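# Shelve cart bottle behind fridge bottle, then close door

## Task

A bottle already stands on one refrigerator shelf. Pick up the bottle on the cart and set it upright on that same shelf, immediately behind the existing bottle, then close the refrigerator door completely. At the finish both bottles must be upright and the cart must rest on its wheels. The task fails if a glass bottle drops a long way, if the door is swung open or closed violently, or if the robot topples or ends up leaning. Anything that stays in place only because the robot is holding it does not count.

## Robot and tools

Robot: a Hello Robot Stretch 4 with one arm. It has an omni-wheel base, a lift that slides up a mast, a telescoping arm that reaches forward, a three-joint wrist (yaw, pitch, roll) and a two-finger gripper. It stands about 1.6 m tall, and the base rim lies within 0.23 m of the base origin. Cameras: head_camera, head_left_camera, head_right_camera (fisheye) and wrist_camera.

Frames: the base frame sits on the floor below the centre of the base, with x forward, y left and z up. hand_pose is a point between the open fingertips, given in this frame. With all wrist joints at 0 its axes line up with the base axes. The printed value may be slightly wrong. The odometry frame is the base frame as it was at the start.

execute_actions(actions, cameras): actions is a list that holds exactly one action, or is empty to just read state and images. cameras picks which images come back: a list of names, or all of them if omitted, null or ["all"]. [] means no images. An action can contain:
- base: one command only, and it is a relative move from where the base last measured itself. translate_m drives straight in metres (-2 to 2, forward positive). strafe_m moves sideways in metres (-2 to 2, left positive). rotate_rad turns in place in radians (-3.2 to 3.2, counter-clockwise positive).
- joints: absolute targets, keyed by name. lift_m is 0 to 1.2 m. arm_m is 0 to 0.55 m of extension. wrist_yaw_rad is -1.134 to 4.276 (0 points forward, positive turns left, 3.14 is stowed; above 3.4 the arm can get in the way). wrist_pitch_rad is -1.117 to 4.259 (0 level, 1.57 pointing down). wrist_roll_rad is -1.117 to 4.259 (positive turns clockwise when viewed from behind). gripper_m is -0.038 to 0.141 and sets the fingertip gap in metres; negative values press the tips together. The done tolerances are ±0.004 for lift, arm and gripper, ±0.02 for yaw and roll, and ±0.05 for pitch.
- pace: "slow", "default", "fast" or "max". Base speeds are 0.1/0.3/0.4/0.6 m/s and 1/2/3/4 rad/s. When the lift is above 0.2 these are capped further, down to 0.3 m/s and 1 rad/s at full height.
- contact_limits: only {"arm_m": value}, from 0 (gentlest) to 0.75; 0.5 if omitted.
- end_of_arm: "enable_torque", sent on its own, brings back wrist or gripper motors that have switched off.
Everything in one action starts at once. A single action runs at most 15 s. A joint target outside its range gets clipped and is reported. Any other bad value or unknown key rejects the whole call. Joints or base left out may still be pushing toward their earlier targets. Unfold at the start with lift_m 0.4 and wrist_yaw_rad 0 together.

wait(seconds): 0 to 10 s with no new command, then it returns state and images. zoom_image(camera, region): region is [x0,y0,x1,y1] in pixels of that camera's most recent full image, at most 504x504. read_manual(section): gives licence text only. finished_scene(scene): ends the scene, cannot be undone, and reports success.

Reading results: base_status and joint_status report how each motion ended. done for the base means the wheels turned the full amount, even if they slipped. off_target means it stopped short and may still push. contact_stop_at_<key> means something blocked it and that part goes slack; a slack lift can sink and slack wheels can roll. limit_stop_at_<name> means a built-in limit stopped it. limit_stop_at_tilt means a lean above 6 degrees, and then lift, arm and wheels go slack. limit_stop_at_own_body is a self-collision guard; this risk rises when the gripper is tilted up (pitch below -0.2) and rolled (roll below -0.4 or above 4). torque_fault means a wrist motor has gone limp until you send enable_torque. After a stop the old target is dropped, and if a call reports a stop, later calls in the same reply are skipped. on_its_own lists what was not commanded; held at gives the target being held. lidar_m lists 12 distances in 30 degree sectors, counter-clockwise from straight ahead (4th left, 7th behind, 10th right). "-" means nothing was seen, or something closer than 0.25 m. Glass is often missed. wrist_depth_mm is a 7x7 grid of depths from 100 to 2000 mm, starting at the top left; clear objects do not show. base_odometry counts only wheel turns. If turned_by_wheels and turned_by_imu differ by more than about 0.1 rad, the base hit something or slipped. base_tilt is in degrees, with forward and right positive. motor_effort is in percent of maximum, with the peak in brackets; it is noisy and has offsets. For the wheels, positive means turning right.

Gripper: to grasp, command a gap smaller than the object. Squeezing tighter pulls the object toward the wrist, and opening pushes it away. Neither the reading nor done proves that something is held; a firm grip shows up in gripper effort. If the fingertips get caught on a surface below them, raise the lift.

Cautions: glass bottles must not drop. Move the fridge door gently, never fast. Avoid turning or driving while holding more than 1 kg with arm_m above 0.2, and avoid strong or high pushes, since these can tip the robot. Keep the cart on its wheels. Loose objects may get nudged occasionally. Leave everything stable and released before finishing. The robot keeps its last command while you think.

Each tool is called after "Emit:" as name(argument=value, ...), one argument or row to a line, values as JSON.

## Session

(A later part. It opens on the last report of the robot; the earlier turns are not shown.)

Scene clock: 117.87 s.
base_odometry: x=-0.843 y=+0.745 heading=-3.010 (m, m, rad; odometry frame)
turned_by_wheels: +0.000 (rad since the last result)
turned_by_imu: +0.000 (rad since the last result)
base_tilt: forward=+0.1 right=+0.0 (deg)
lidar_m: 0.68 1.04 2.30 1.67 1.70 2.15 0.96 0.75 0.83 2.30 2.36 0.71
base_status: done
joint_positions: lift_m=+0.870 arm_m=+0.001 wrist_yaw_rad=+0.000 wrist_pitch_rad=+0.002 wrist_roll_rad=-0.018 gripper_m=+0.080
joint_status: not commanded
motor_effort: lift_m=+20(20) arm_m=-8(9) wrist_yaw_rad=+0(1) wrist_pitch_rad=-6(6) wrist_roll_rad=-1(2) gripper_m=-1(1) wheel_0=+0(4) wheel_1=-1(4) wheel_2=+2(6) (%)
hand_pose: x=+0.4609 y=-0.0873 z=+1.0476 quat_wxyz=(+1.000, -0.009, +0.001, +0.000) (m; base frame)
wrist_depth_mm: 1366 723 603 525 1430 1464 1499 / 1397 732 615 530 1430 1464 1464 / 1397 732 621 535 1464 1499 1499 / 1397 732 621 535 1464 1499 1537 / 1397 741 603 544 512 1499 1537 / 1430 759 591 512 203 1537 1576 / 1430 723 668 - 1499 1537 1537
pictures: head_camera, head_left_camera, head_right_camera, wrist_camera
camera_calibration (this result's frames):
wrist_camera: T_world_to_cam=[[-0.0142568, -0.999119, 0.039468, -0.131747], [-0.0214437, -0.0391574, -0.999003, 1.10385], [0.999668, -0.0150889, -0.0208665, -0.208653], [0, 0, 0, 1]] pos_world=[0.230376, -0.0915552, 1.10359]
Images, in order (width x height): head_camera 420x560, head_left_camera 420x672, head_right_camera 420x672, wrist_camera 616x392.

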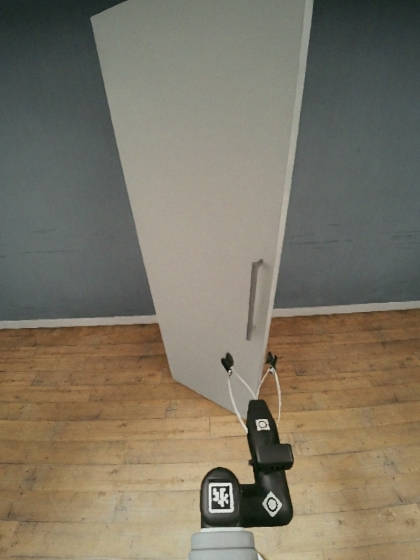

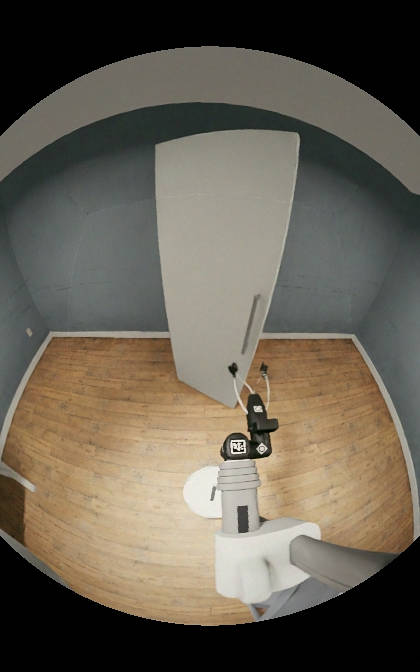

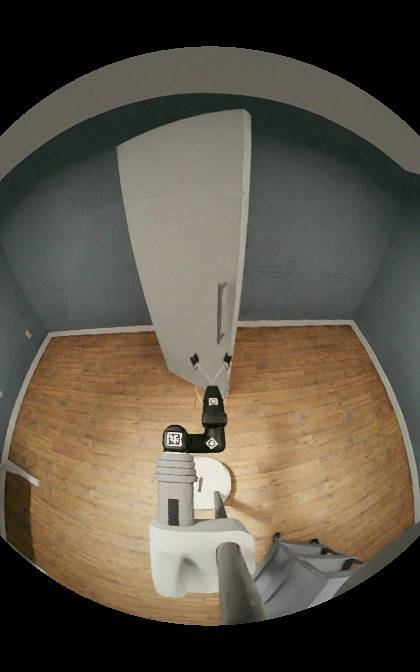

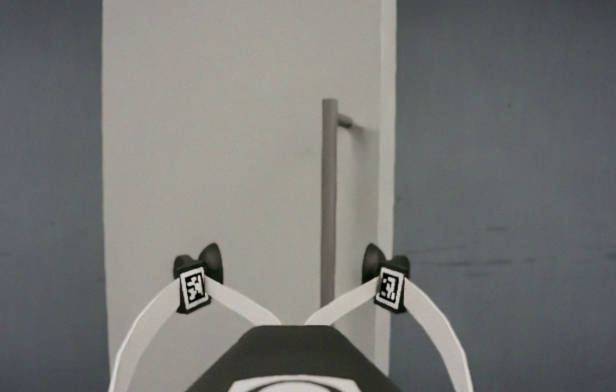

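Emit:
execute_actions(
  actions=[
    {"base":{"translate_m":0.25},"joints":{"wrist_yaw_rad":3.05,"gripper_m":0.05,"lift_m":0.4}},
  ],
  cameras=[],
)

Emit:
execute_actions(
  actions=[
    {"base":{"strafe_m":-0.65},"joints":{"lift_m":0.15}},
  ],
  cameras=[],
)

Emit:
execute_actions(
  actions=[
    {"base":{"translate_m":0.53}},
  ],
  cameras=[],
)

Emit:
execute_actions(
  actions=[
    {"base":{"rotate_rad":-1.57}},
  ],
  cameras=["head_left_camera","head_right_camera"],
)

Scene clock: 133.97 s.
base_odometry: x=-1.091 y=+0.713 heading=-3.010 (m, m, rad; odometry frame)
turned_by_wheels: +0.000 (rad since the last result)
turned_by_imu: -0.002 (rad since the last result)
base_tilt: forward=+0.2 right=-0.1 (deg)
lidar_m: 0.50 0.73 1.94 2.12 1.72 2.34 1.18 0.94 2.41 2.30 2.01 0.41
base_status: done
joint_positions: lift_m=+0.400 arm_m=+0.001 wrist_yaw_rad=+3.050 wrist_pitch_rad=+0.002 wrist_roll_rad=-0.018 gripper_m=+0.050
joint_status: all done
motor_effort: lift_m=+18(21) arm_m=-9(8) wrist_yaw_rad=+2(7) wrist_pitch_rad=-6(6) wrist_roll_rad=-2(1) gripper_m=-3(3) wheel_0=-1(6) wheel_1=+0(5) wheel_2=+1(9) (%)
hand_pose: x=-0.1069 y=+0.1136 z=+0.5778 quat_wxyz=(+0.046, -0.001, -0.009, +0.999) (m; base frame)
wrist_depth_mm: - 141 - - - - - / 108 142 - - - - - / 116 143 - - - - - / 140 1078 - - - - - / - - - - - - - / 1308 1281 195 1708 202 1863 1863 / 991 1160 1366 - 1281 1281 1281
pictures: none
No camera images: the call's "cameras" was empty. Leave "cameras" out to get every camera's image.

Scene clock: 137.47 s.
base_odometry: x=-1.176 y=+1.357 heading=-3.010 (m, m, rad; odometry frame)
turned_by_wheels: +0.000 (rad since the last result)
turned_by_imu: -0.003 (rad since the last result)
base_tilt: forward=+0.2 right=-0.1 (deg)
lidar_m: 1.36 0.62 0.63 2.33 2.37 1.07 0.80 2.41 1.72 1.63 1.72 1.45
base_status: done
joint_positions: lift_m=+0.150 arm_m=+0.001 wrist_yaw_rad=+3.050 wrist_pitch_rad=+0.002 wrist_roll_rad=-0.018 gripper_m=+0.050
joint_status: all done
motor_effort: lift_m=+18(14) arm_m=-8(8) wrist_yaw_rad=+2(2) wrist_pitch_rad=-6(5) wrist_roll_rad=+1(1) gripper_m=-4(1) wheel_0=+0(6) wheel_1=+0(9) wheel_2=+0(2) (%)
hand_pose: x=-0.1069 y=+0.1136 z=+0.3278 quat_wxyz=(+0.046, -0.001, -0.009, +0.999) (m; base frame)
wrist_depth_mm: - 141 1025 1160 - - - / 108 142 1618 1430 - - - / 116 143 960 1205 - - - / 140 1138 - - - - - / 1808 1464 1025 1229 1983 1983 1983 / 1042 1078 195 976 202 1098 1078 / 759 723 798 - 768 759 768
pictures: none
No camera images: the call's "cameras" was empty. Leave "cameras" out to get every camera's image.

Scene clock: 140.73 s.
base_odometry: x=-1.702 y=+1.288 heading=-3.010 (m, m, rad; odometry frame)
turned_by_wheels: +0.000 (rad since the last result)
turned_by_imu: -0.002 (rad since the last result)
base_tilt: forward=+0.2 right=+0.0 (deg)
lidar_m: 0.85 0.50 0.45 0.40 2.54 2.97 1.31 2.39 1.71 1.61 1.25 0.89
base_status: done
joint_positions: lift_m=+0.150 arm_m=+0.001 wrist_yaw_rad=+3.050 wrist_pitch_rad=+0.002 wrist_roll_rad=-0.018 gripper_m=+0.050
joint_status: not commanded
motor_effort: lift_m=+19(19) arm_m=-8(8) wrist_yaw_rad=+2(2) wrist_pitch_rad=-5(5) wrist_roll_rad=-1(1) gripper_m=-2(3) wheel_0=+1(4) wheel_1=+1(5) wheel_2=+2(9) (%)
hand_pose: x=-0.1069 y=+0.1135 z=+0.3278 quat_wxyz=(+0.046, -0.001, -0.009, +0.999) (m; base frame)
wrist_depth_mm: - 141 - - - - - / 108 142 1618 - - - - / 117 143 1537 - - - - / 140 - - - - - - / 1808 1921 1576 1708 1983 1921 1983 / 1060 1078 195 1008 202 1118 1078 / 759 715 798 - 759 759 778
pictures: none
No camera images: the call's "cameras" was empty. Leave "cameras" out to get every camera's image.

Scene clock: 142.80 s.
base_odometry: x=-1.702 y=+1.288 heading=+1.704 (m, m, rad; odometry frame)
turned_by_wheels: -1.570 (rad since the last result)
turned_by_imu: -1.557 (rad since the last result)
base_tilt: forward=+0.2 right=+0.0 (deg)
lidar_m: 1.63 1.22 0.90 0.84 0.50 0.45 0.37 2.58 3.00 1.31 2.38 1.69
base_status: done
joint_positions: lift_m=+0.150 arm_m=+0.001 wrist_yaw_rad=+3.050 wrist_pitch_rad=+0.002 wrist_roll_rad=-0.018 gripper_m=+0.050
joint_status: not commanded
motor_effort: lift_m=+19(19) arm_m=-8(8) wrist_yaw_rad=+2(2) wrist_pitch_rad=-5(5) wrist_roll_rad=+0(1) gripper_m=-4(2) wheel_0=+2(2) wheel_1=+0(8) wheel_2=+1(6) (%)
hand_pose: x=-0.1069 y=+0.1135 z=+0.3277 quat_wxyz=(+0.046, -0.001, -0.009, +0.999) (m; base frame)
wrist_depth_mm: - 141 603 931 1025 504 525 / 108 142 609 931 707 508 525 / 117 143 615 946 820 512 530 / 141 535 621 960 1042 517 535 / 1863 1661 564 904 549 521 544 / 1042 976 195 854 202 525 544 / 750 564 569 - 544 530 554
pictures: head_left_camera, head_right_camera
Images, in order (width x height): head_left_camera 420x672, head_right_camera 420x672.

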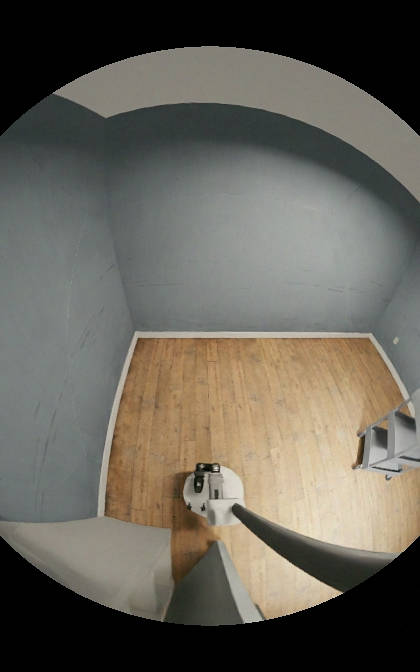

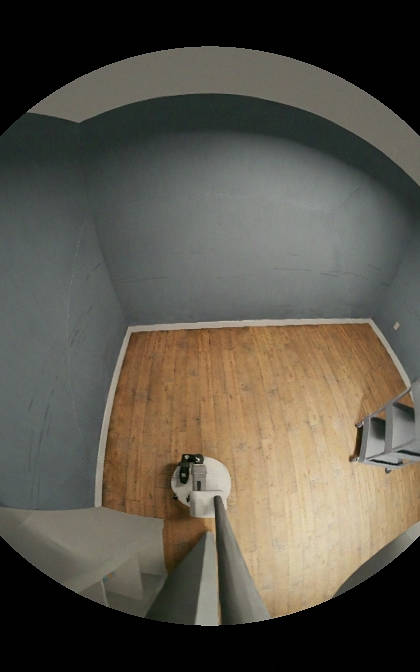

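Emit:
execute_actions(
  actions=[
    {"base":{"strafe_m":0.13},"pace":"slow"},
  ],
  cameras=["wrist_camera"],
)

Emit:
execute_actions(
  actions=[
    {"base":{"translate_m":-0.35},"pace":"slow"},
  ],
  cameras=["head_left_camera","head_right_camera"],
)

Scene clock: 152.17 s.
base_odometry: x=-1.831 y=+1.271 heading=+1.703 (m, m, rad; odometry frame)
turned_by_wheels: +0.000 (rad since the last result)
turned_by_imu: -0.001 (rad since the last result)
base_tilt: forward=+0.2 right=+0.0 (deg)
lidar_m: 1.62 1.07 0.76 0.72 0.48 0.34 0.46 0.41 3.11 1.47 2.37 1.72
base_status: done
joint_positions: lift_m=+0.150 arm_m=+0.001 wrist_yaw_rad=+3.050 wrist_pitch_rad=+0.002 wrist_roll_rad=-0.018 gripper_m=+0.050
joint_status: not commanded
motor_effort: lift_m=+19(19) arm_m=-8(8) wrist_yaw_rad=+2(2) wrist_pitch_rad=-6(5) wrist_roll_rad=+2(1) gripper_m=-3(2) wheel_0=-2(6) wheel_1=-1(4) wheel_2=+1(1) (%)
hand_pose: x=-0.1069 y=+0.1135 z=+0.3277 quat_wxyz=(+0.046, -0.001, -0.009, +0.999) (m; base frame)
wrist_depth_mm: - 141 778 976 488 508 525 / 108 142 788 991 492 508 530 / 116 143 798 991 496 517 530 / 140 530 809 1008 500 517 539 / 1618 591 732 1025 504 525 544 / 960 574 195 500 202 530 549 / 707 554 750 - 512 535 554
pictures: wrist_camera
camera_calibration (this result's frames):
wrist_camera: T_world_to_cam=[[0.106367, 0.993543, 0.0394656, -0.124125], [0.0247767, 0.0370301, -0.999007, 0.376694], [-0.994018, 0.107239, -0.0206779, 0.119938], [0, 0, 0, 1]] pos_world=[0.12309, 0.0965128, 0.383698]
Images, in order (width x height): wrist_camera 616x392.

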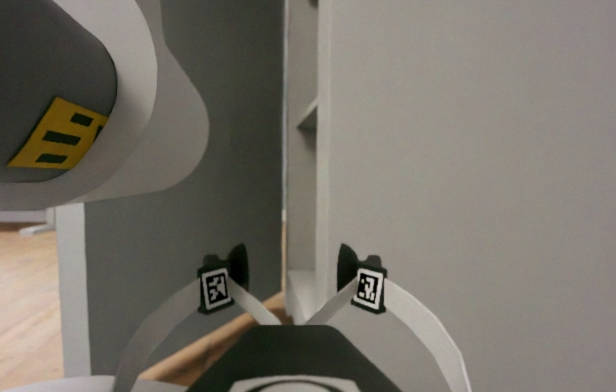

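Scene clock: 156.03 s.
base_odometry: x=-1.781 y=+1.009 heading=+1.650 (m, m, rad; odometry frame)
turned_by_wheels: -0.054 (rad since the last result)
turned_by_imu: -0.058 (rad since the last result)
base_tilt: forward=+0.2 right=-0.1 (deg)
lidar_m: 1.88 1.16 0.79 0.38 0.25 0.26 0.33 0.25 0.25 1.46 1.57 2.03
base_status: translate_m contact_stop (by the wheels' count: -0.265 of -0.350)
joint_positions: lift_m=+0.150 arm_m=+0.001 wrist_yaw_rad=+3.050 wrist_pitch_rad=+0.002 wrist_roll_rad=-0.018 gripper_m=+0.050
joint_status: not commanded
on_its_own: the wheels are slack since a contact_stop
motor_effort: lift_m=+19(19) arm_m=-8(8) wrist_yaw_rad=+1(2) wrist_pitch_rad=-5(5) wrist_roll_rad=-2(1) gripper_m=-1(3) wheel_0=+0(32) wheel_1=+0(11) wheel_2=+0(21) (%)
hand_pose: x=-0.1070 y=+0.1135 z=+0.3277 quat_wxyz=(+0.046, -0.001, -0.009, +0.999) (m; base frame)
wrist_depth_mm: - 141 597 750 263 234 245 / 108 142 603 750 264 236 247 / 116 143 615 768 265 237 249 / 140 404 621 778 264 240 251 / 359 452 564 778 245 242 254 / 359 436 195 676 202 244 256 / 359 418 569 - 244 247 260
pictures: head_left_camera, head_right_camera
Images, in order (width x height): head_left_camera 420x672, head_right_camera 420x672.

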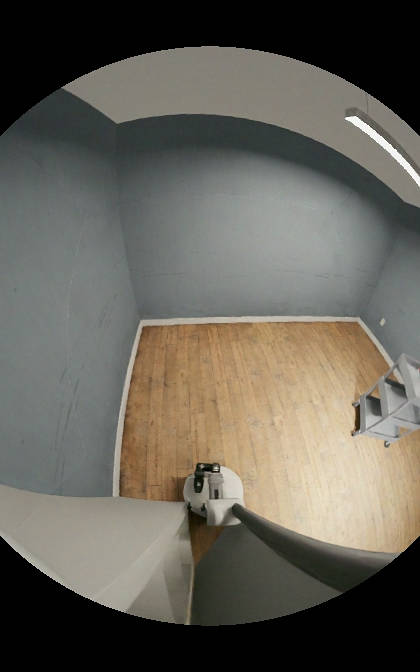

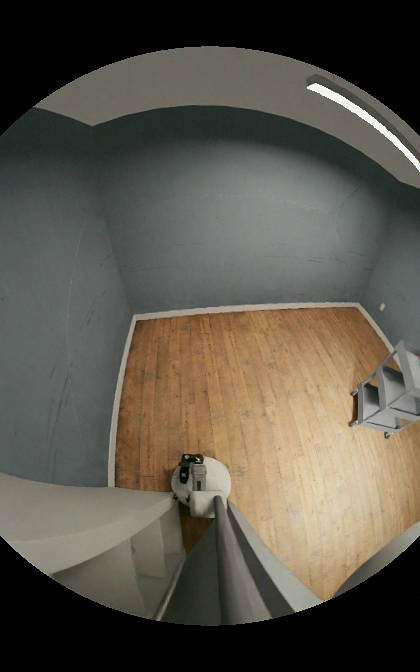

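Emit:
execute_actions(
  actions=[
    {"base":{"strafe_m":-0.09},"pace":"slow"},
  ],
  cameras=[],
)

Emit:
execute_actions(
  actions=[
    {"base":{"translate_m":-0.3},"pace":"slow"},
  ],
  cameras=["wrist_camera","head_right_camera"],
)

Scene clock: 162.07 s.
base_odometry: x=-1.691 y=+1.016 heading=+1.650 (m, m, rad; odometry frame)
turned_by_wheels: +0.000 (rad since the last result)
turned_by_imu: -0.002 (rad since the last result)
base_tilt: forward=+0.2 right=-0.1 (deg)
lidar_m: 1.89 1.32 0.89 0.37 0.27 0.37 0.25 0.25 2.77 1.37 1.49 2.04
base_status: done
joint_positions: lift_m=+0.150 arm_m=+0.001 wrist_yaw_rad=+3.050 wrist_pitch_rad=+0.002 wrist_roll_rad=-0.018 gripper_m=+0.050
joint_status: not commanded
motor_effort: lift_m=+19(19) arm_m=-8(8) wrist_yaw_rad=+1(1) wrist_pitch_rad=-5(5) wrist_roll_rad=-2(1) gripper_m=-3(2) wheel_0=+1(6) wheel_1=+0(6) wheel_2=+1(0) (%)
hand_pose: x=-0.1070 y=+0.1135 z=+0.3277 quat_wxyz=(+0.046, -0.001, -0.009, +0.999) (m; base frame)
wrist_depth_mm: - 141 508 750 788 304 240 / 108 142 512 750 676 304 241 / 116 143 521 759 798 306 244 / 140 355 525 768 798 306 247 / 320 397 480 723 809 307 248 / 320 384 195 683 202 304 251 / 320 370 488 - 508 274 251
pictures: none
No camera images: the call's "cameras" was empty. Leave "cameras" out to get every camera's image.

Scene clock: 166.33 s.
base_odometry: x=-1.668 y=+0.718 heading=+1.650 (m, m, rad; odometry frame)
turned_by_wheels: +0.000 (rad since the last result)
turned_by_imu: +0.000 (rad since the last result)
base_tilt: forward=+0.2 right=+0.0 (deg)
lidar_m: 2.19 1.28 0.26 0.25 0.27 0.28 0.25 0.25 0.26 1.61 1.44 2.34
base_status: done
joint_positions: lift_m=+0.150 arm_m=+0.001 wrist_yaw_rad=+3.050 wrist_pitch_rad=+0.002 wrist_roll_rad=-0.018 gripper_m=+0.050
joint_status: not commanded
motor_effort: lift_m=+19(19) arm_m=-8(8) wrist_yaw_rad=+1(1) wrist_pitch_rad=-6(5) wrist_roll_rad=-2(1) gripper_m=-4(3) wheel_0=-2(5) wheel_1=-2(3) wheel_2=+2(7) (%)
hand_pose: x=-0.1070 y=+0.1135 z=+0.3277 quat_wxyz=(+0.046, -0.001, -0.009, +0.999) (m; base frame)
wrist_depth_mm: - 141 404 459 462 342 320 / 108 142 404 466 466 480 496 / 116 143 413 469 469 492 517 / 140 353 415 469 477 496 521 / 334 370 402 466 477 500 525 / 336 366 195 459 202 504 535 / 338 364 407 - 480 500 525
pictures: head_right_camera, wrist_camera
camera_calibration (this result's frames):
wrist_camera: T_world_to_cam=[[0.106067, 0.993576, 0.0394658, -0.124063], [0.0247725, 0.037037, -0.999007, 0.376697], [-0.99405, 0.106939, -0.020685, 0.11985], [0, 0, 0, 1]] pos_world=[0.122965, 0.096498, 0.383698]
Images, in order (width x height): head_right_camera 420x672, wrist_camera 616x392.

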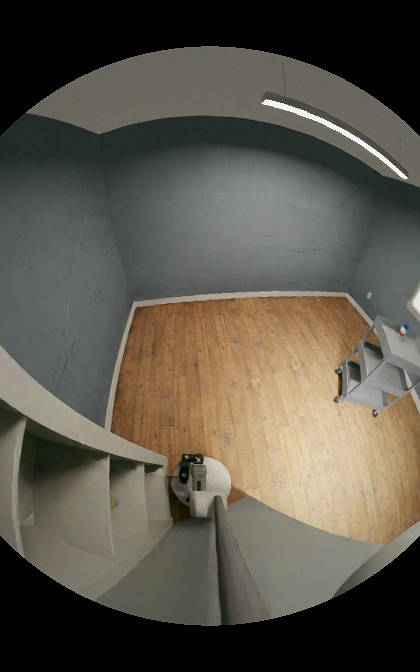

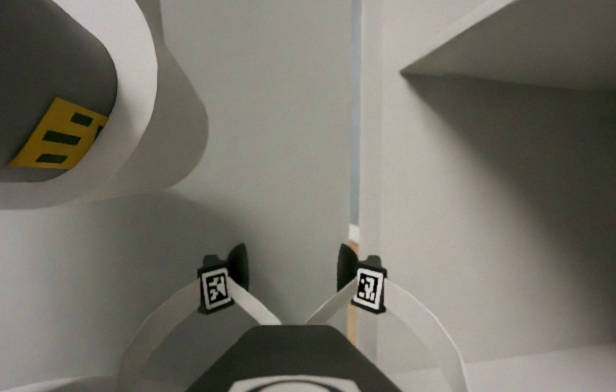

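Emit:
execute_actions(
  actions=[
    {"base":{"translate_m":-0.12},"pace":"slow"},
  ],
  cameras=[],
)

Emit:
execute_actions(
  actions=[
    {"base":{"strafe_m":-0.6},"pace":"slow"},
  ],
)

Scene clock: 171.70 s.
base_odometry: x=-1.658 y=+0.598 heading=+1.650 (m, m, rad; odometry frame)
turned_by_wheels: +0.000 (rad since the last result)
turned_by_imu: -0.001 (rad since the last result)
base_tilt: forward=+0.2 right=+0.0 (deg)
lidar_m: 2.32 0.38 0.26 0.25 0.26 0.25 - 0.25 0.29 1.77 1.48 2.47
base_status: done
joint_positions: lift_m=+0.150 arm_m=+0.001 wrist_yaw_rad=+3.050 wrist_pitch_rad=+0.002 wrist_roll_rad=-0.018 gripper_m=+0.050
joint_status: not commanded
motor_effort: lift_m=+19(19) arm_m=-7(8) wrist_yaw_rad=+1(0) wrist_pitch_rad=-5(6) wrist_roll_rad=-4(0) gripper_m=-4(3) wheel_0=-1(2) wheel_1=-1(4) wheel_2=+0(10) (%)
hand_pose: x=-0.1070 y=+0.1134 z=+0.3277 quat_wxyz=(+0.046, -0.001, -0.009, +0.999) (m; base frame)
wrist_depth_mm: - 141 340 357 368 338 320 / 108 142 342 362 370 351 366 / 116 143 343 362 373 353 370 / 140 322 345 366 377 355 377 / 315 332 343 366 373 359 377 / 317 330 195 366 202 364 382 / 320 330 349 - 368 366 384
pictures: none
No camera images: the call's "cameras" was empty. Leave "cameras" out to get every camera's image.

Scene clock: 175.20 s.
base_odometry: x=-1.413 y=+0.626 heading=+1.601 (m, m, rad; odometry frame)
turned_by_wheels: -0.049 (rad since the last result)
turned_by_imu: -0.051 (rad since the last result)
base_tilt: forward=+0.2 right=+0.0 (deg)
lidar_m: 2.34 1.74 0.53 0.48 0.34 0.25 2.40 0.26 2.07 1.67 1.25 2.54
base_status: strafe_m contact_stop (by the wheels' count: -0.247 of -0.600)
joint_positions: lift_m=+0.150 arm_m=+0.001 wrist_yaw_rad=+3.050 wrist_pitch_rad=+0.002 wrist_roll_rad=-0.018 gripper_m=+0.050
joint_status: not commanded
on_its_own: the wheels are slack since a contact_stop
motor_effort: lift_m=+19(19) arm_m=-7(7) wrist_yaw_rad=+0(0) wrist_pitch_rad=-5(5) wrist_roll_rad=-1(1) gripper_m=-3(2) wheel_0=+0(9) wheel_1=+0(35) wheel_2=+0(19) (%)
hand_pose: x=-0.1071 y=+0.1134 z=+0.3277 quat_wxyz=(+0.046, -0.001, -0.009, +0.999) (m; base frame)
wrist_depth_mm: - 141 336 357 382 410 436 / 108 142 338 359 384 410 433 / 116 143 342 362 387 415 439 / 140 315 343 366 389 418 445 / 309 327 342 366 392 424 449 / 310 325 195 364 202 427 449 / 314 324 345 - 404 433 459
pictures: head_camera, head_left_camera, head_right_camera, wrist_camera
camera_calibration (this result's frames):
wrist_camera: T_world_to_cam=[[0.105903, 0.993593, 0.0394663, -0.124032], [0.024806, 0.0370374, -0.999006, 0.376691], [-0.994067, 0.106776, -0.0207247, 0.119835], [0, 0, 0, 1]] pos_world=[0.122915, 0.0964901, 0.383696]
Images, in order (width x height): head_camera 420x560, head_left_camera 420x672, head_right_camera 420x672, wrist_camera 616x392.

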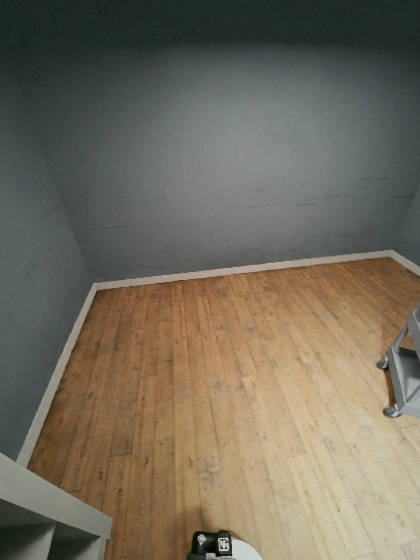

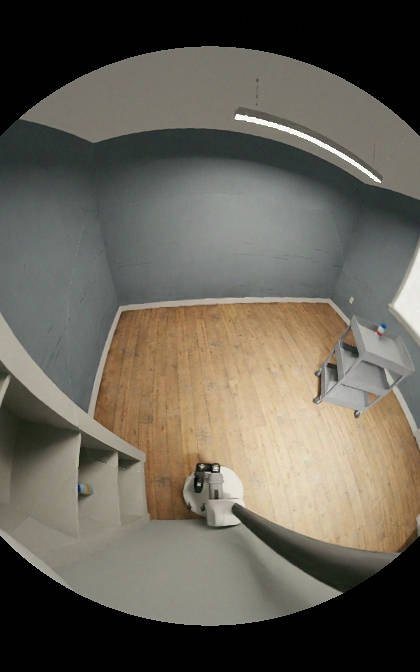

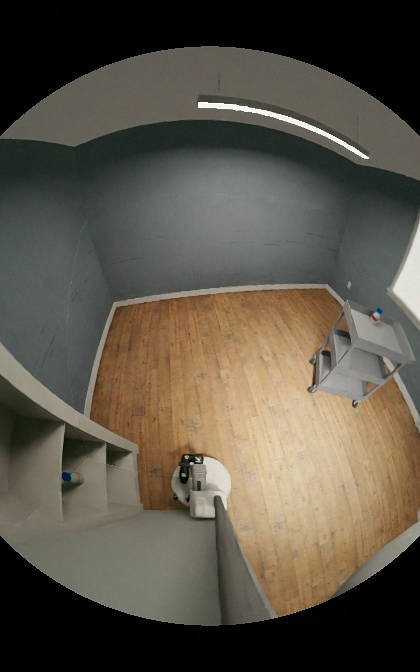

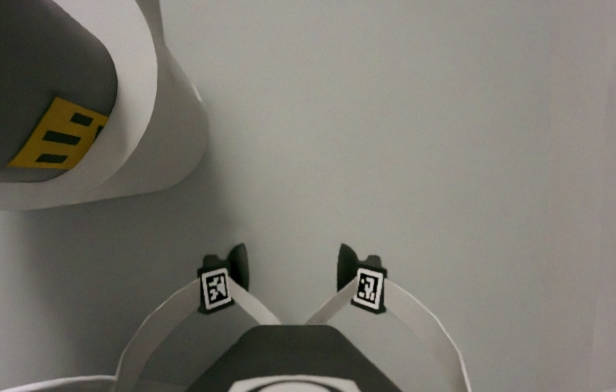

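Emit:
execute_actions(
  actions=[
    {"base":{"translate_m":0.4},"pace":"slow"},
  ],
  cameras=[],
)

Emit:
execute_actions(
  actions=[
    {"base":{"rotate_rad":-1.0},"joints":{"lift_m":0.95}},
  ],
)

Scene clock: 184.93 s.
base_odometry: x=-1.425 y=+1.026 heading=+1.601 (m, m, rad; odometry frame)
turned_by_wheels: +0.000 (rad since the last result)
turned_by_imu: -0.003 (rad since the last result)
base_tilt: forward=+0.2 right=+0.0 (deg)
lidar_m: 1.95 1.80 1.19 0.53 0.56 0.64 0.57 2.17 2.57 1.10 1.07 2.09
base_status: done
joint_positions: lift_m=+0.150 arm_m=+0.001 wrist_yaw_rad=+3.050 wrist_pitch_rad=+0.002 wrist_roll_rad=-0.018 gripper_m=+0.050
joint_status: not commanded
motor_effort: lift_m=+19(19) arm_m=-7(7) wrist_yaw_rad=+0(1) wrist_pitch_rad=-6(5) wrist_roll_rad=+0(0) gripper_m=-3(2) wheel_0=+0(3) wheel_1=+2(4) wheel_2=-2(6) (%)
hand_pose: x=-0.1071 y=+0.1134 z=+0.3277 quat_wxyz=(+0.046, -0.001, -0.009, +0.999) (m; base frame)
wrist_depth_mm: - 141 723 768 820 831 878 / 108 142 723 778 820 820 654 / 116 143 732 778 831 831 891 / 140 691 741 788 831 854 904 / 1808 723 732 788 831 854 917 / 1042 723 195 778 202 741 723 / 750 715 750 - 759 609 539
pictures: none
No camera images: the call's "cameras" was empty. Leave "cameras" out to get every camera's image.

Scene clock: 188.87 s.
base_odometry: x=-1.425 y=+1.026 heading=+0.601 (m, m, rad; odometry frame)
turned_by_wheels: -1.000 (rad since the last result)
turned_by_imu: -0.992 (rad since the last result)
base_tilt: forward=+0.2 right=+0.0 (deg)
lidar_m: 1.13 2.09 1.93 1.74 1.17 0.52 0.55 0.64 0.57 2.16 2.65 1.10
base_status: done
joint_positions: lift_m=+0.950 arm_m=+0.001 wrist_yaw_rad=+3.050 wrist_pitch_rad=+0.002 wrist_roll_rad=-0.018 gripper_m=+0.050
joint_status: all done
motor_effort: lift_m=+23(19) arm_m=-7(7) wrist_yaw_rad=+1(0) wrist_pitch_rad=-6(5) wrist_roll_rad=-1(1) gripper_m=-3(2) wheel_0=+1(7) wheel_1=+0(7) wheel_2=+1(7) (%)
hand_pose: x=-0.1071 y=+0.1134 z=+1.1274 quat_wxyz=(+0.046, -0.001, -0.009, +0.999) (m; base frame)
wrist_depth_mm: - 141 1182 661 1138 1078 1008 / 108 142 1205 668 1138 1098 1025 / 116 143 878 676 1160 1098 1025 / 140 831 1205 676 1160 1118 1042 / 768 946 1160 676 1160 1098 1042 / 778 878 195 676 202 1098 1060 / 778 866 1229 - 1205 1098 1078
pictures: head_camera, head_left_camera, head_right_camera, wrist_camera
camera_calibration (this result's frames):
wrist_camera: T_world_to_cam=[[0.105907, 0.993592, 0.0394668, -0.155595], [0.0248065, 0.0370377, -0.999006, 1.1756], [-0.994067, 0.106781, -0.020725, 0.136411], [0, 0, 0, 1]] pos_world=[0.122918, 0.0964903, 1.1834]
Images, in order (width x height): head_camera 420x560, head_left_camera 420x672, head_right_camera 420x672, wrist_camera 616x392.

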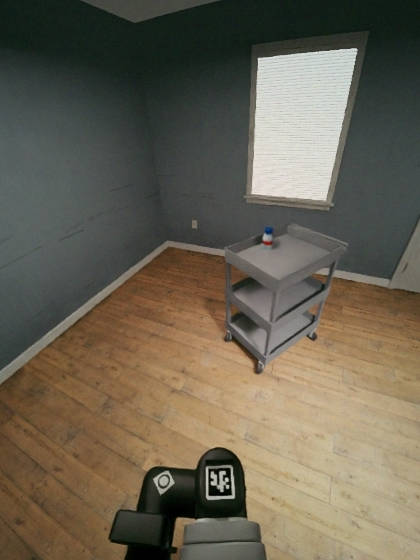

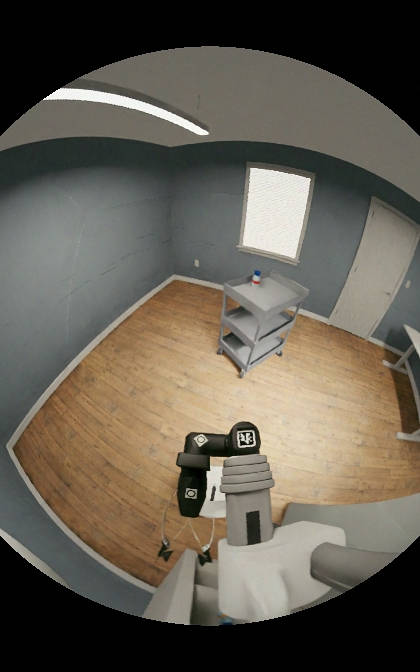

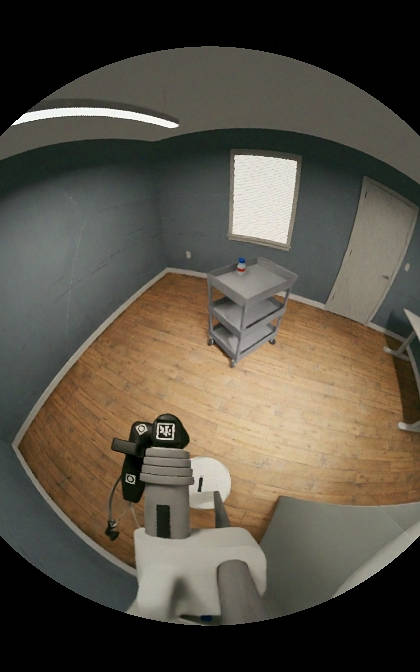

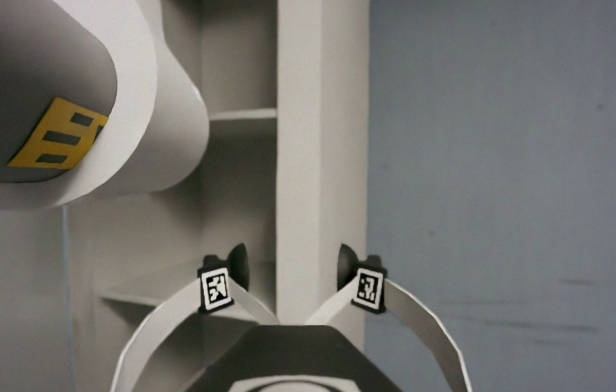

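Emit:
execute_actions(
  actions=[
    {"base":{"rotate_rad":0.47}},
  ],
  cameras=[],
)

Emit:
execute_actions(
  actions=[
    {"base":{"strafe_m":-0.885}},
  ],
  cameras=["head_right_camera"],
)

Emit:
execute_actions(
  actions=[
    {"joints":{"wrist_yaw_rad":0,"wrist_pitch_rad":0.45,"gripper_m":0.13,"lift_m":0.95}},
  ],
  cameras=["head_camera","wrist_camera"],
)

Scene clock: 212.00 s.
base_odometry: x=-1.425 y=+1.026 heading=+1.071 (m, m, rad; odometry frame)
turned_by_wheels: +0.470 (rad since the last result)
turned_by_imu: +0.465 (rad since the last result)
base_tilt: forward=+0.1 right=-0.1 (deg)
lidar_m: 2.10 1.94 1.84 1.18 0.53 0.52 0.65 0.59 0.60 2.53 1.10 1.10
base_status: done
joint_positions: lift_m=+0.950 arm_m=+0.001 wrist_yaw_rad=+3.050 wrist_pitch_rad=+0.002 wrist_roll_rad=-0.018 gripper_m=+0.050
joint_status: not commanded
motor_effort: lift_m=+23(23) arm_m=-8(8) wrist_yaw_rad=+0(1) wrist_pitch_rad=-6(5) wrist_roll_rad=+0(2) gripper_m=-3(3) wheel_0=+0(7) wheel_1=+1(6) wheel_2=-1(6) (%)
hand_pose: x=-0.1070 y=+0.1134 z=+1.1274 quat_wxyz=(+0.046, -0.001, -0.009, +0.999) (m; base frame)
wrist_depth_mm: - 141 878 1025 1138 564 891 / 108 142 891 1025 1138 569 904 / 116 143 891 976 1098 574 904 / 140 691 904 1042 1138 580 904 / 640 750 854 1025 1118 580 904 / 647 741 195 866 202 585 917 / 654 715 866 - 1160 585 946
pictures: none
No camera images: the call's "cameras" was empty. Leave "cameras" out to get every camera's image.

Scene clock: 216.27 s.
base_odometry: x=-0.648 y=+0.602 heading=+1.071 (m, m, rad; odometry frame)
turned_by_wheels: +0.000 (rad since the last result)
turned_by_imu: -0.005 (rad since the last result)
base_tilt: forward=+0.2 right=+0.0 (deg)
lidar_m: 0.77 2.47 2.49 1.97 0.59 0.59 2.30 1.50 1.47 1.86 1.92 0.83
base_status: done
joint_positions: lift_m=+0.950 arm_m=+0.001 wrist_yaw_rad=+3.050 wrist_pitch_rad=+0.002 wrist_roll_rad=-0.018 gripper_m=+0.050
joint_status: not commanded
motor_effort: lift_m=+23(23) arm_m=-8(8) wrist_yaw_rad=+0(1) wrist_pitch_rad=-5(5) wrist_roll_rad=-2(1) gripper_m=-3(2) wheel_0=-1(6) wheel_1=+1(9) wheel_2=-1(0) (%)
hand_pose: x=-0.1070 y=+0.1134 z=+1.1274 quat_wxyz=(+0.046, -0.001, -0.009, +0.999) (m; base frame)
wrist_depth_mm: - 141 - - - 634 1025 / 108 142 - - - 634 1025 / 116 143 - - - 640 1042 / 140 - - - - 647 1042 / - - - - - 647 1078 / - - 195 - 202 668 1098 / - - - - - 683 1098
pictures: head_right_camera
Images, in order (width x height): head_right_camera 420x672.

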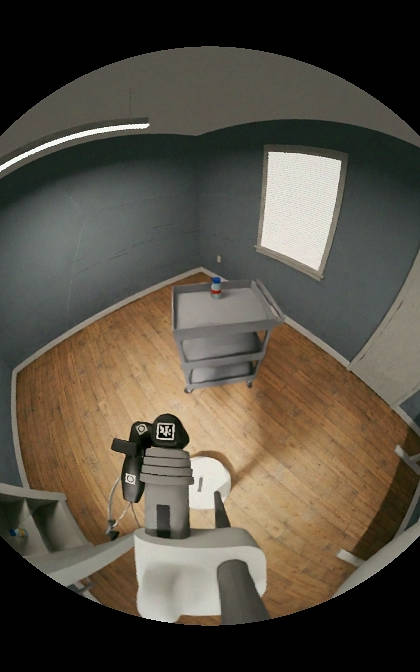

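Scene clock: 218.63 s.
base_odometry: x=-0.648 y=+0.602 heading=+1.071 (m, m, rad; odometry frame)
turned_by_wheels: +0.000 (rad since the last result)
turned_by_imu: -0.001 (rad since the last result)
base_tilt: forward=+0.2 right=-0.1 (deg)
lidar_m: 0.76 2.46 2.50 1.98 0.59 0.60 2.25 1.47 1.43 1.83 1.92 0.82
base_status: not commanded
joint_positions: lift_m=+0.950 arm_m=+0.001 wrist_yaw_rad=+0.001 wrist_pitch_rad=+0.452 wrist_roll_rad=-0.018 gripper_m=+0.130
joint_status: all done
motor_effort: lift_m=+23(28) arm_m=-7(7) wrist_yaw_rad=-1(7) wrist_pitch_rad=-4(5) wrist_roll_rad=+0(1) gripper_m=+1(4) wheel_0=-2(2) wheel_1=+1(1) wheel_2=-1(1) (%)
hand_pose: x=+0.4318 y=-0.0873 z=+1.0021 quat_wxyz=(+0.975, -0.009, +0.224, +0.002) (m; base frame)
wrist_depth_mm: 1863 - - - - 1661 1397 / 1983 - - - - 1708 1464 / - - 991 960 1025 931 1537 / - - 634 654 683 707 1537 / 1863 1863 1025 1118 1078 1863 1661 / 1537 1430 759 831 831 1576 1576 / 1281 1308 1255 - 1160 1308 1336
pictures: head_camera, wrist_camera
camera_calibration (this result's frames):
wrist_camera: T_world_to_cam=[[0.00451607, -0.999107, 0.0420091, -0.140998], [-0.453468, -0.039488, -0.890398, 1.13547], [0.891261, -0.0150287, -0.453241, 0.299561], [0, 0, 0, 1]] pos_world=[0.248546, -0.091533, 1.15271]
Images, in order (width x height): head_camera 420x560, wrist_camera 616x392.

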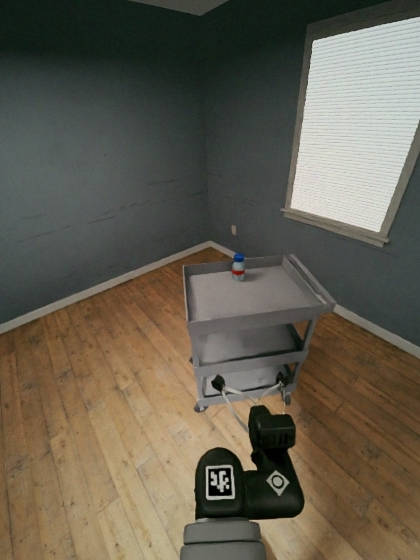

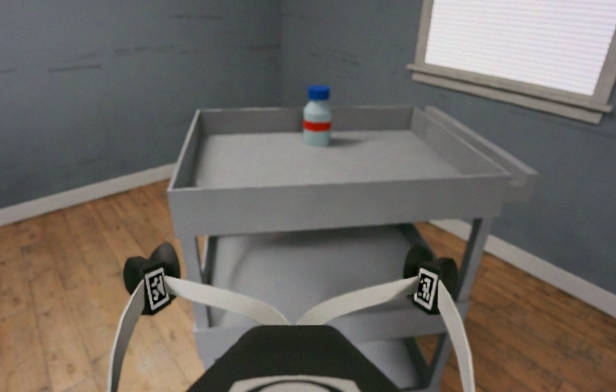

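Emit:
execute_actions(
  actions=[
    {"base":{"strafe_m":-0.03}},
  ],
  cameras=[],
)

Emit:
execute_actions(
  actions=[
    {"base":{"translate_m":0.33},"joints":{"arm_m":0.22}},
  ],
  cameras=["head_camera","wrist_camera"],
)

Scene clock: 227.00 s.
base_odometry: x=-0.622 y=+0.587 heading=+1.071 (m, m, rad; odometry frame)
turned_by_wheels: +0.000 (rad since the last result)
turned_by_imu: -0.001 (rad since the last result)
base_tilt: forward=+0.2 right=+0.0 (deg)
lidar_m: 0.76 2.49 2.52 1.95 0.63 0.62 2.30 1.42 1.44 1.78 1.88 0.84
base_status: done
joint_positions: lift_m=+0.950 arm_m=+0.001 wrist_yaw_rad=+0.000 wrist_pitch_rad=+0.452 wrist_roll_rad=-0.018 gripper_m=+0.130
joint_status: not commanded
motor_effort: lift_m=+23(23) arm_m=-7(7) wrist_yaw_rad=+0(1) wrist_pitch_rad=-5(5) wrist_roll_rad=+0(2) gripper_m=+0(1) wheel_0=-1(6) wheel_1=+1(8) wheel_2=+0(1) (%)
hand_pose: x=+0.4318 y=-0.0873 z=+1.0021 quat_wxyz=(+0.975, -0.009, +0.224, +0.002) (m; base frame)
wrist_depth_mm: 1921 - - - 1983 1618 1397 / 1983 - - - - 1708 1464 / - - 991 960 991 1661 1499 / - - 634 661 683 715 1576 / 1863 1808 1025 1118 1118 1808 1618 / 1499 1464 768 809 820 1537 1618 / 1308 1308 798 - 1160 1336 1336
pictures: none
No camera images: the call's "cameras" was empty. Leave "cameras" out to get every camera's image.

Scene clock: 229.57 s.
base_odometry: x=-0.464 y=+0.877 heading=+1.071 (m, m, rad; odometry frame)
turned_by_wheels: +0.000 (rad since the last result)
turned_by_imu: -0.002 (rad since the last result)
base_tilt: forward=+0.2 right=+0.1 (deg)
lidar_m: 0.43 0.45 2.25 2.20 1.45 0.87 2.57 1.69 1.71 1.82 1.68 0.50
base_status: done
joint_positions: lift_m=+0.950 arm_m=+0.218 wrist_yaw_rad=+0.000 wrist_pitch_rad=+0.452 wrist_roll_rad=-0.018 gripper_m=+0.130
joint_status: all done
motor_effort: lift_m=+23(23) arm_m=+8(10) wrist_yaw_rad=+0(1) wrist_pitch_rad=-4(5) wrist_roll_rad=-2(0) gripper_m=+0(1) wheel_0=+1(6) wheel_1=+0(5) wheel_2=+0(9) (%)
hand_pose: x=+0.6489 y=-0.0874 z=+1.0021 quat_wxyz=(+0.975, -0.009, +0.224, +0.002) (m; base frame)
wrist_depth_mm: 1499 1756 - 1983 1576 1281 1118 / 1576 1863 - - 1661 1336 1160 / 1708 1983 - - 1756 1430 1205 / 1808 - - - 1708 1366 1229 / 1756 517 549 469 585 559 496 / 430 439 439 459 445 480 452 / 375 394 410 - 418 404 410
pictures: head_camera, wrist_camera
camera_calibration (this result's frames):
wrist_camera: T_world_to_cam=[[0.00403234, -0.999109, 0.0420091, -0.141791], [-0.45348, -0.0392685, -0.890401, 1.23393], [0.891258, -0.0154598, -0.453234, 0.106061], [0, 0, 0, 1]] pos_world=[0.465607, -0.09157, 1.15272]
Images, in order (width x height): head_camera 420x560, wrist_camera 616x392.

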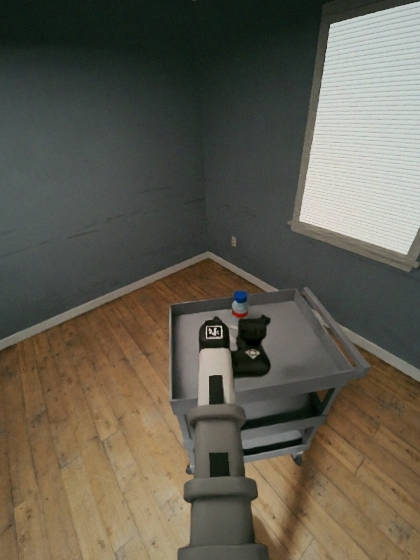

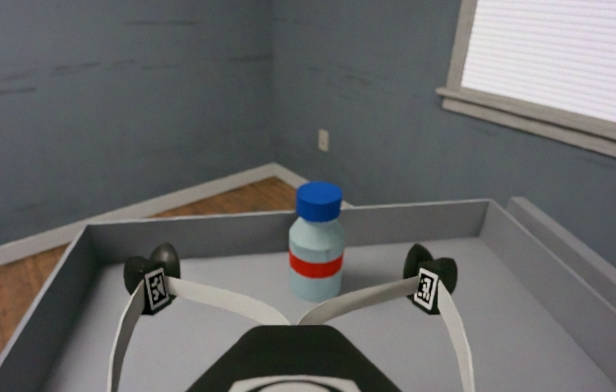

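Emit:
execute_actions(
  actions=[
    {"base":{"strafe_m":-0.022},"joints":{"lift_m":0.87,"arm_m":0.31,"gripper_m":0.11},"pace":"slow"},
  ],
  cameras=[],
)

Emit:
execute_actions(
  actions=[
    {"joints":{"lift_m":0.838,"arm_m":0.40},"pace":"slow"},
  ],
  cameras=["wrist_camera"],
)

Scene clock: 238.27 s.
base_odometry: x=-0.444 y=+0.866 heading=+1.071 (m, m, rad; odometry frame)
turned_by_wheels: +0.000 (rad since the last result)
turned_by_imu: -0.001 (rad since the last result)
base_tilt: forward=+0.3 right=+0.0 (deg)
lidar_m: 0.44 0.44 2.27 2.22 1.49 0.87 2.57 1.68 1.70 1.81 1.66 0.50
base_status: done
joint_positions: lift_m=+0.870 arm_m=+0.308 wrist_yaw_rad=+0.000 wrist_pitch_rad=+0.452 wrist_roll_rad=-0.018 gripper_m=+0.110
joint_status: all done
motor_effort: lift_m=+18(23) arm_m=+9(9) wrist_yaw_rad=+0(1) wrist_pitch_rad=-4(5) wrist_roll_rad=-2(0) gripper_m=+0(3) wheel_0=+0(3) wheel_1=-2(5) wheel_2=+0(0) (%)
hand_pose: x=+0.7389 y=-0.0874 z=+0.9225 quat_wxyz=(+0.975, -0.009, +0.224, +0.002) (m; base frame)
wrist_depth_mm: 1499 1708 1983 1863 1464 1229 1060 / 1576 1756 - - 1576 1281 1078 / 1661 1863 - 1983 1708 1336 1138 / 1618 1863 430 327 466 477 449 / 407 418 433 340 449 455 415 / 353 343 338 353 343 370 373 / 304 303 317 - 320 312 317
pictures: none
No camera images: the call's "cameras" was empty. Leave "cameras" out to get every camera's image.

Scene clock: 240.43 s.
base_odometry: x=-0.444 y=+0.866 heading=+1.071 (m, m, rad; odometry frame)
turned_by_wheels: +0.000 (rad since the last result)
turned_by_imu: -0.001 (rad since the last result)
base_tilt: forward=+0.2 right=+0.0 (deg)
lidar_m: 0.42 0.44 2.28 2.21 1.48 0.90 2.57 1.67 1.71 1.83 1.68 0.48
base_status: not commanded
joint_positions: lift_m=+0.838 arm_m=+0.398 wrist_yaw_rad=+0.000 wrist_pitch_rad=+0.452 wrist_roll_rad=-0.018 gripper_m=+0.110
joint_status: all done
motor_effort: lift_m=+18(17) arm_m=+9(10) wrist_yaw_rad=+0(1) wrist_pitch_rad=-4(5) wrist_roll_rad=-1(3) gripper_m=-1(0) wheel_0=+0(0) wheel_1=-2(2) wheel_2=+0(0) (%)
hand_pose: x=+0.8289 y=-0.0874 z=+0.8905 quat_wxyz=(+0.975, -0.009, +0.224, +0.002) (m; base frame)
wrist_depth_mm: 1397 1618 1863 1808 1430 1160 1008 / 1499 1708 - 1983 1464 1229 1042 / 1576 1808 - - 1618 1281 1078 / 1661 1921 - 215 1537 379 387 / 314 322 334 231 364 382 387 / 312 304 298 233 303 327 327 / 267 267 279 - 283 276 279
pictures: wrist_camera
camera_calibration (this result's frames):
wrist_camera: T_world_to_cam=[[0.0040327, -0.999109, 0.0420091, -0.137827], [-0.453484, -0.0392686, -0.890399, 1.21615], [0.891255, -0.0154598, -0.453239, -0.104911], [0, 0, 0, 1]] pos_world=[0.645562, -0.0915699, 1.0411]
Images, in order (width x height): wrist_camera 616x392.

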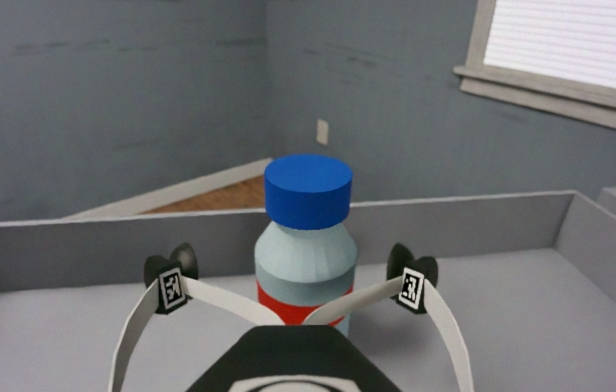

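Cap slightly smaller than in scene 1 (88 vs 95 px): extend 0.015 and grip.

Emit:
execute_actions(
  actions=[
    {"joints":{"arm_m":0.415},"pace":"slow"},
  ],
  cameras=[],
)

Emit:
execute_actions(
  actions=[
    {"joints":{"gripper_m":0.0}},
  ],
  cameras=["wrist_camera"],
)

Emit:
execute_actions(
  actions=[
    {"joints":{"lift_m":0.98},"pace":"slow"},
  ],
  cameras=["wrist_camera"],
)

Scene clock: 249.50 s.
base_odometry: x=-0.444 y=+0.866 heading=+1.071 (m, m, rad; odometry frame)
turned_by_wheels: +0.000 (rad since the last result)
turned_by_imu: -0.001 (rad since the last result)
base_tilt: forward=+0.2 right=+0.0 (deg)
lidar_m: 0.43 0.47 2.30 2.25 1.47 0.88 2.59 1.68 1.72 1.82 1.66 0.49
base_status: not commanded
joint_positions: lift_m=+0.838 arm_m=+0.413 wrist_yaw_rad=+0.000 wrist_pitch_rad=+0.452 wrist_roll_rad=-0.018 gripper_m=+0.110
joint_status: all done
motor_effort: lift_m=+18(18) arm_m=+9(10) wrist_yaw_rad=+1(0) wrist_pitch_rad=-5(5) wrist_roll_rad=-1(1) gripper_m=-1(0) wheel_0=+0(0) wheel_1=-2(2) wheel_2=+0(0) (%)
hand_pose: x=+0.8439 y=-0.0874 z=+0.8905 quat_wxyz=(+0.975, -0.009, +0.224, +0.002) (m; base frame)
wrist_depth_mm: 1430 1618 1863 1808 1430 1160 991 / 1464 1661 1921 1863 1499 1182 1025 / 1576 1808 - - 1618 1281 1078 / 1661 1921 - 203 1661 1229 1078 / 300 306 317 216 343 368 379 / 309 304 298 215 242 327 327 / 268 267 279 - 285 276 279
pictures: none
No camera images: the call's "cameras" was empty. Leave "cameras" out to get every camera's image.

Scene clock: 251.43 s.
base_odometry: x=-0.444 y=+0.866 heading=+1.070 (m, m, rad; odometry frame)
turned_by_wheels: +0.000 (rad since the last result)
turned_by_imu: -0.001 (rad since the last result)
base_tilt: forward=+0.1 right=+0.0 (deg)
lidar_m: 0.43 0.44 2.28 2.22 1.48 0.88 2.56 1.66 1.68 1.82 1.67 0.47
base_status: not commanded
joint_positions: lift_m=+0.838 arm_m=+0.413 wrist_yaw_rad=+0.000 wrist_pitch_rad=+0.456 wrist_roll_rad=-0.018 gripper_m=+0.001
joint_status: all done
motor_effort: lift_m=+19(20) arm_m=+9(9) wrist_yaw_rad=+2(6) wrist_pitch_rad=-17(17) wrist_roll_rad=-3(1) gripper_m=-24(25) wheel_0=-1(1) wheel_1=-2(2) wheel_2=-1(1) (%)
hand_pose: x=+0.8433 y=-0.0875 z=+0.8892 quat_wxyz=(+0.974, -0.009, +0.226, +0.002) (m; base frame)
wrist_depth_mm: 1430 1618 1921 1808 1430 1138 991 / 1499 1708 1983 1983 1464 1205 1025 / 1576 1808 - - 1576 1308 1078 / 1661 1921 - 196 1537 1229 370 / 297 310 229 203 351 370 379 / 307 176 202 203 186 310 322 / 260 264 274 - 279 272 277
pictures: wrist_camera
camera_calibration (this result's frames):
wrist_camera: T_world_to_cam=[[0.00379962, -0.999111, 0.0419921, -0.13773], [-0.457351, -0.0390794, -0.888427, 1.22313], [0.889278, -0.0158294, -0.457093, -0.113311], [0, 0, 0, 1]] pos_world=[0.660686, -0.0916016, 1.04065]
Images, in order (width x height): wrist_camera 616x392.

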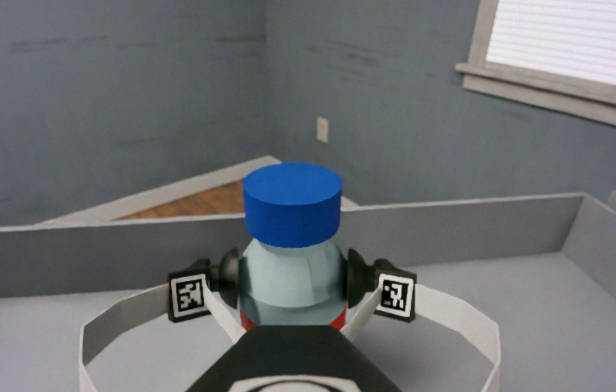

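Scene clock: 253.40 s.
base_odometry: x=-0.444 y=+0.866 heading=+1.070 (m, m, rad; odometry frame)
turned_by_wheels: +0.000 (rad since the last result)
turned_by_imu: +0.000 (rad since the last result)
base_tilt: forward=+0.2 right=+0.0 (deg)
lidar_m: 0.42 0.46 2.26 2.23 1.49 0.89 2.59 1.67 1.71 1.81 1.67 0.48
base_status: not commanded
joint_positions: lift_m=+0.980 arm_m=+0.413 wrist_yaw_rad=+0.000 wrist_pitch_rad=+0.456 wrist_roll_rad=-0.018 gripper_m=+0.001
joint_status: all done
motor_effort: lift_m=+25(30) arm_m=+9(9) wrist_yaw_rad=+2(1) wrist_pitch_rad=-17(18) wrist_roll_rad=-1(0) gripper_m=-24(25) wheel_0=-1(1) wheel_1=-2(2) wheel_2=-1(1) (%)
hand_pose: x=+0.8433 y=-0.0875 z=+1.0307 quat_wxyz=(+0.974, -0.009, +0.226, +0.002) (m; base frame)
wrist_depth_mm: 1430 1618 1921 1756 1397 1138 991 / 1464 1708 1983 1921 1499 1229 1042 / 1576 1808 - - 1576 1255 1078 / 1618 1921 - 196 1708 1366 1138 / 1756 1921 229 203 1708 1397 1182 / 1537 176 202 202 186 436 436 / 364 373 384 - 430 433 418
pictures: wrist_camera
camera_calibration (this result's frames):
wrist_camera: T_world_to_cam=[[0.00380661, -0.999111, 0.0419915, -0.143677], [-0.457499, -0.0390794, -0.888351, 1.34889], [0.889202, -0.0158295, -0.457241, -0.0483942], [0, 0, 0, 1]] pos_world=[0.660694, -0.0916016, 1.18219]
Images, in order (width x height): wrist_camera 616x392.

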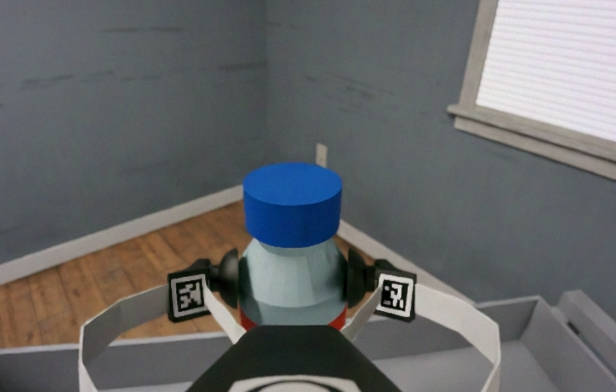

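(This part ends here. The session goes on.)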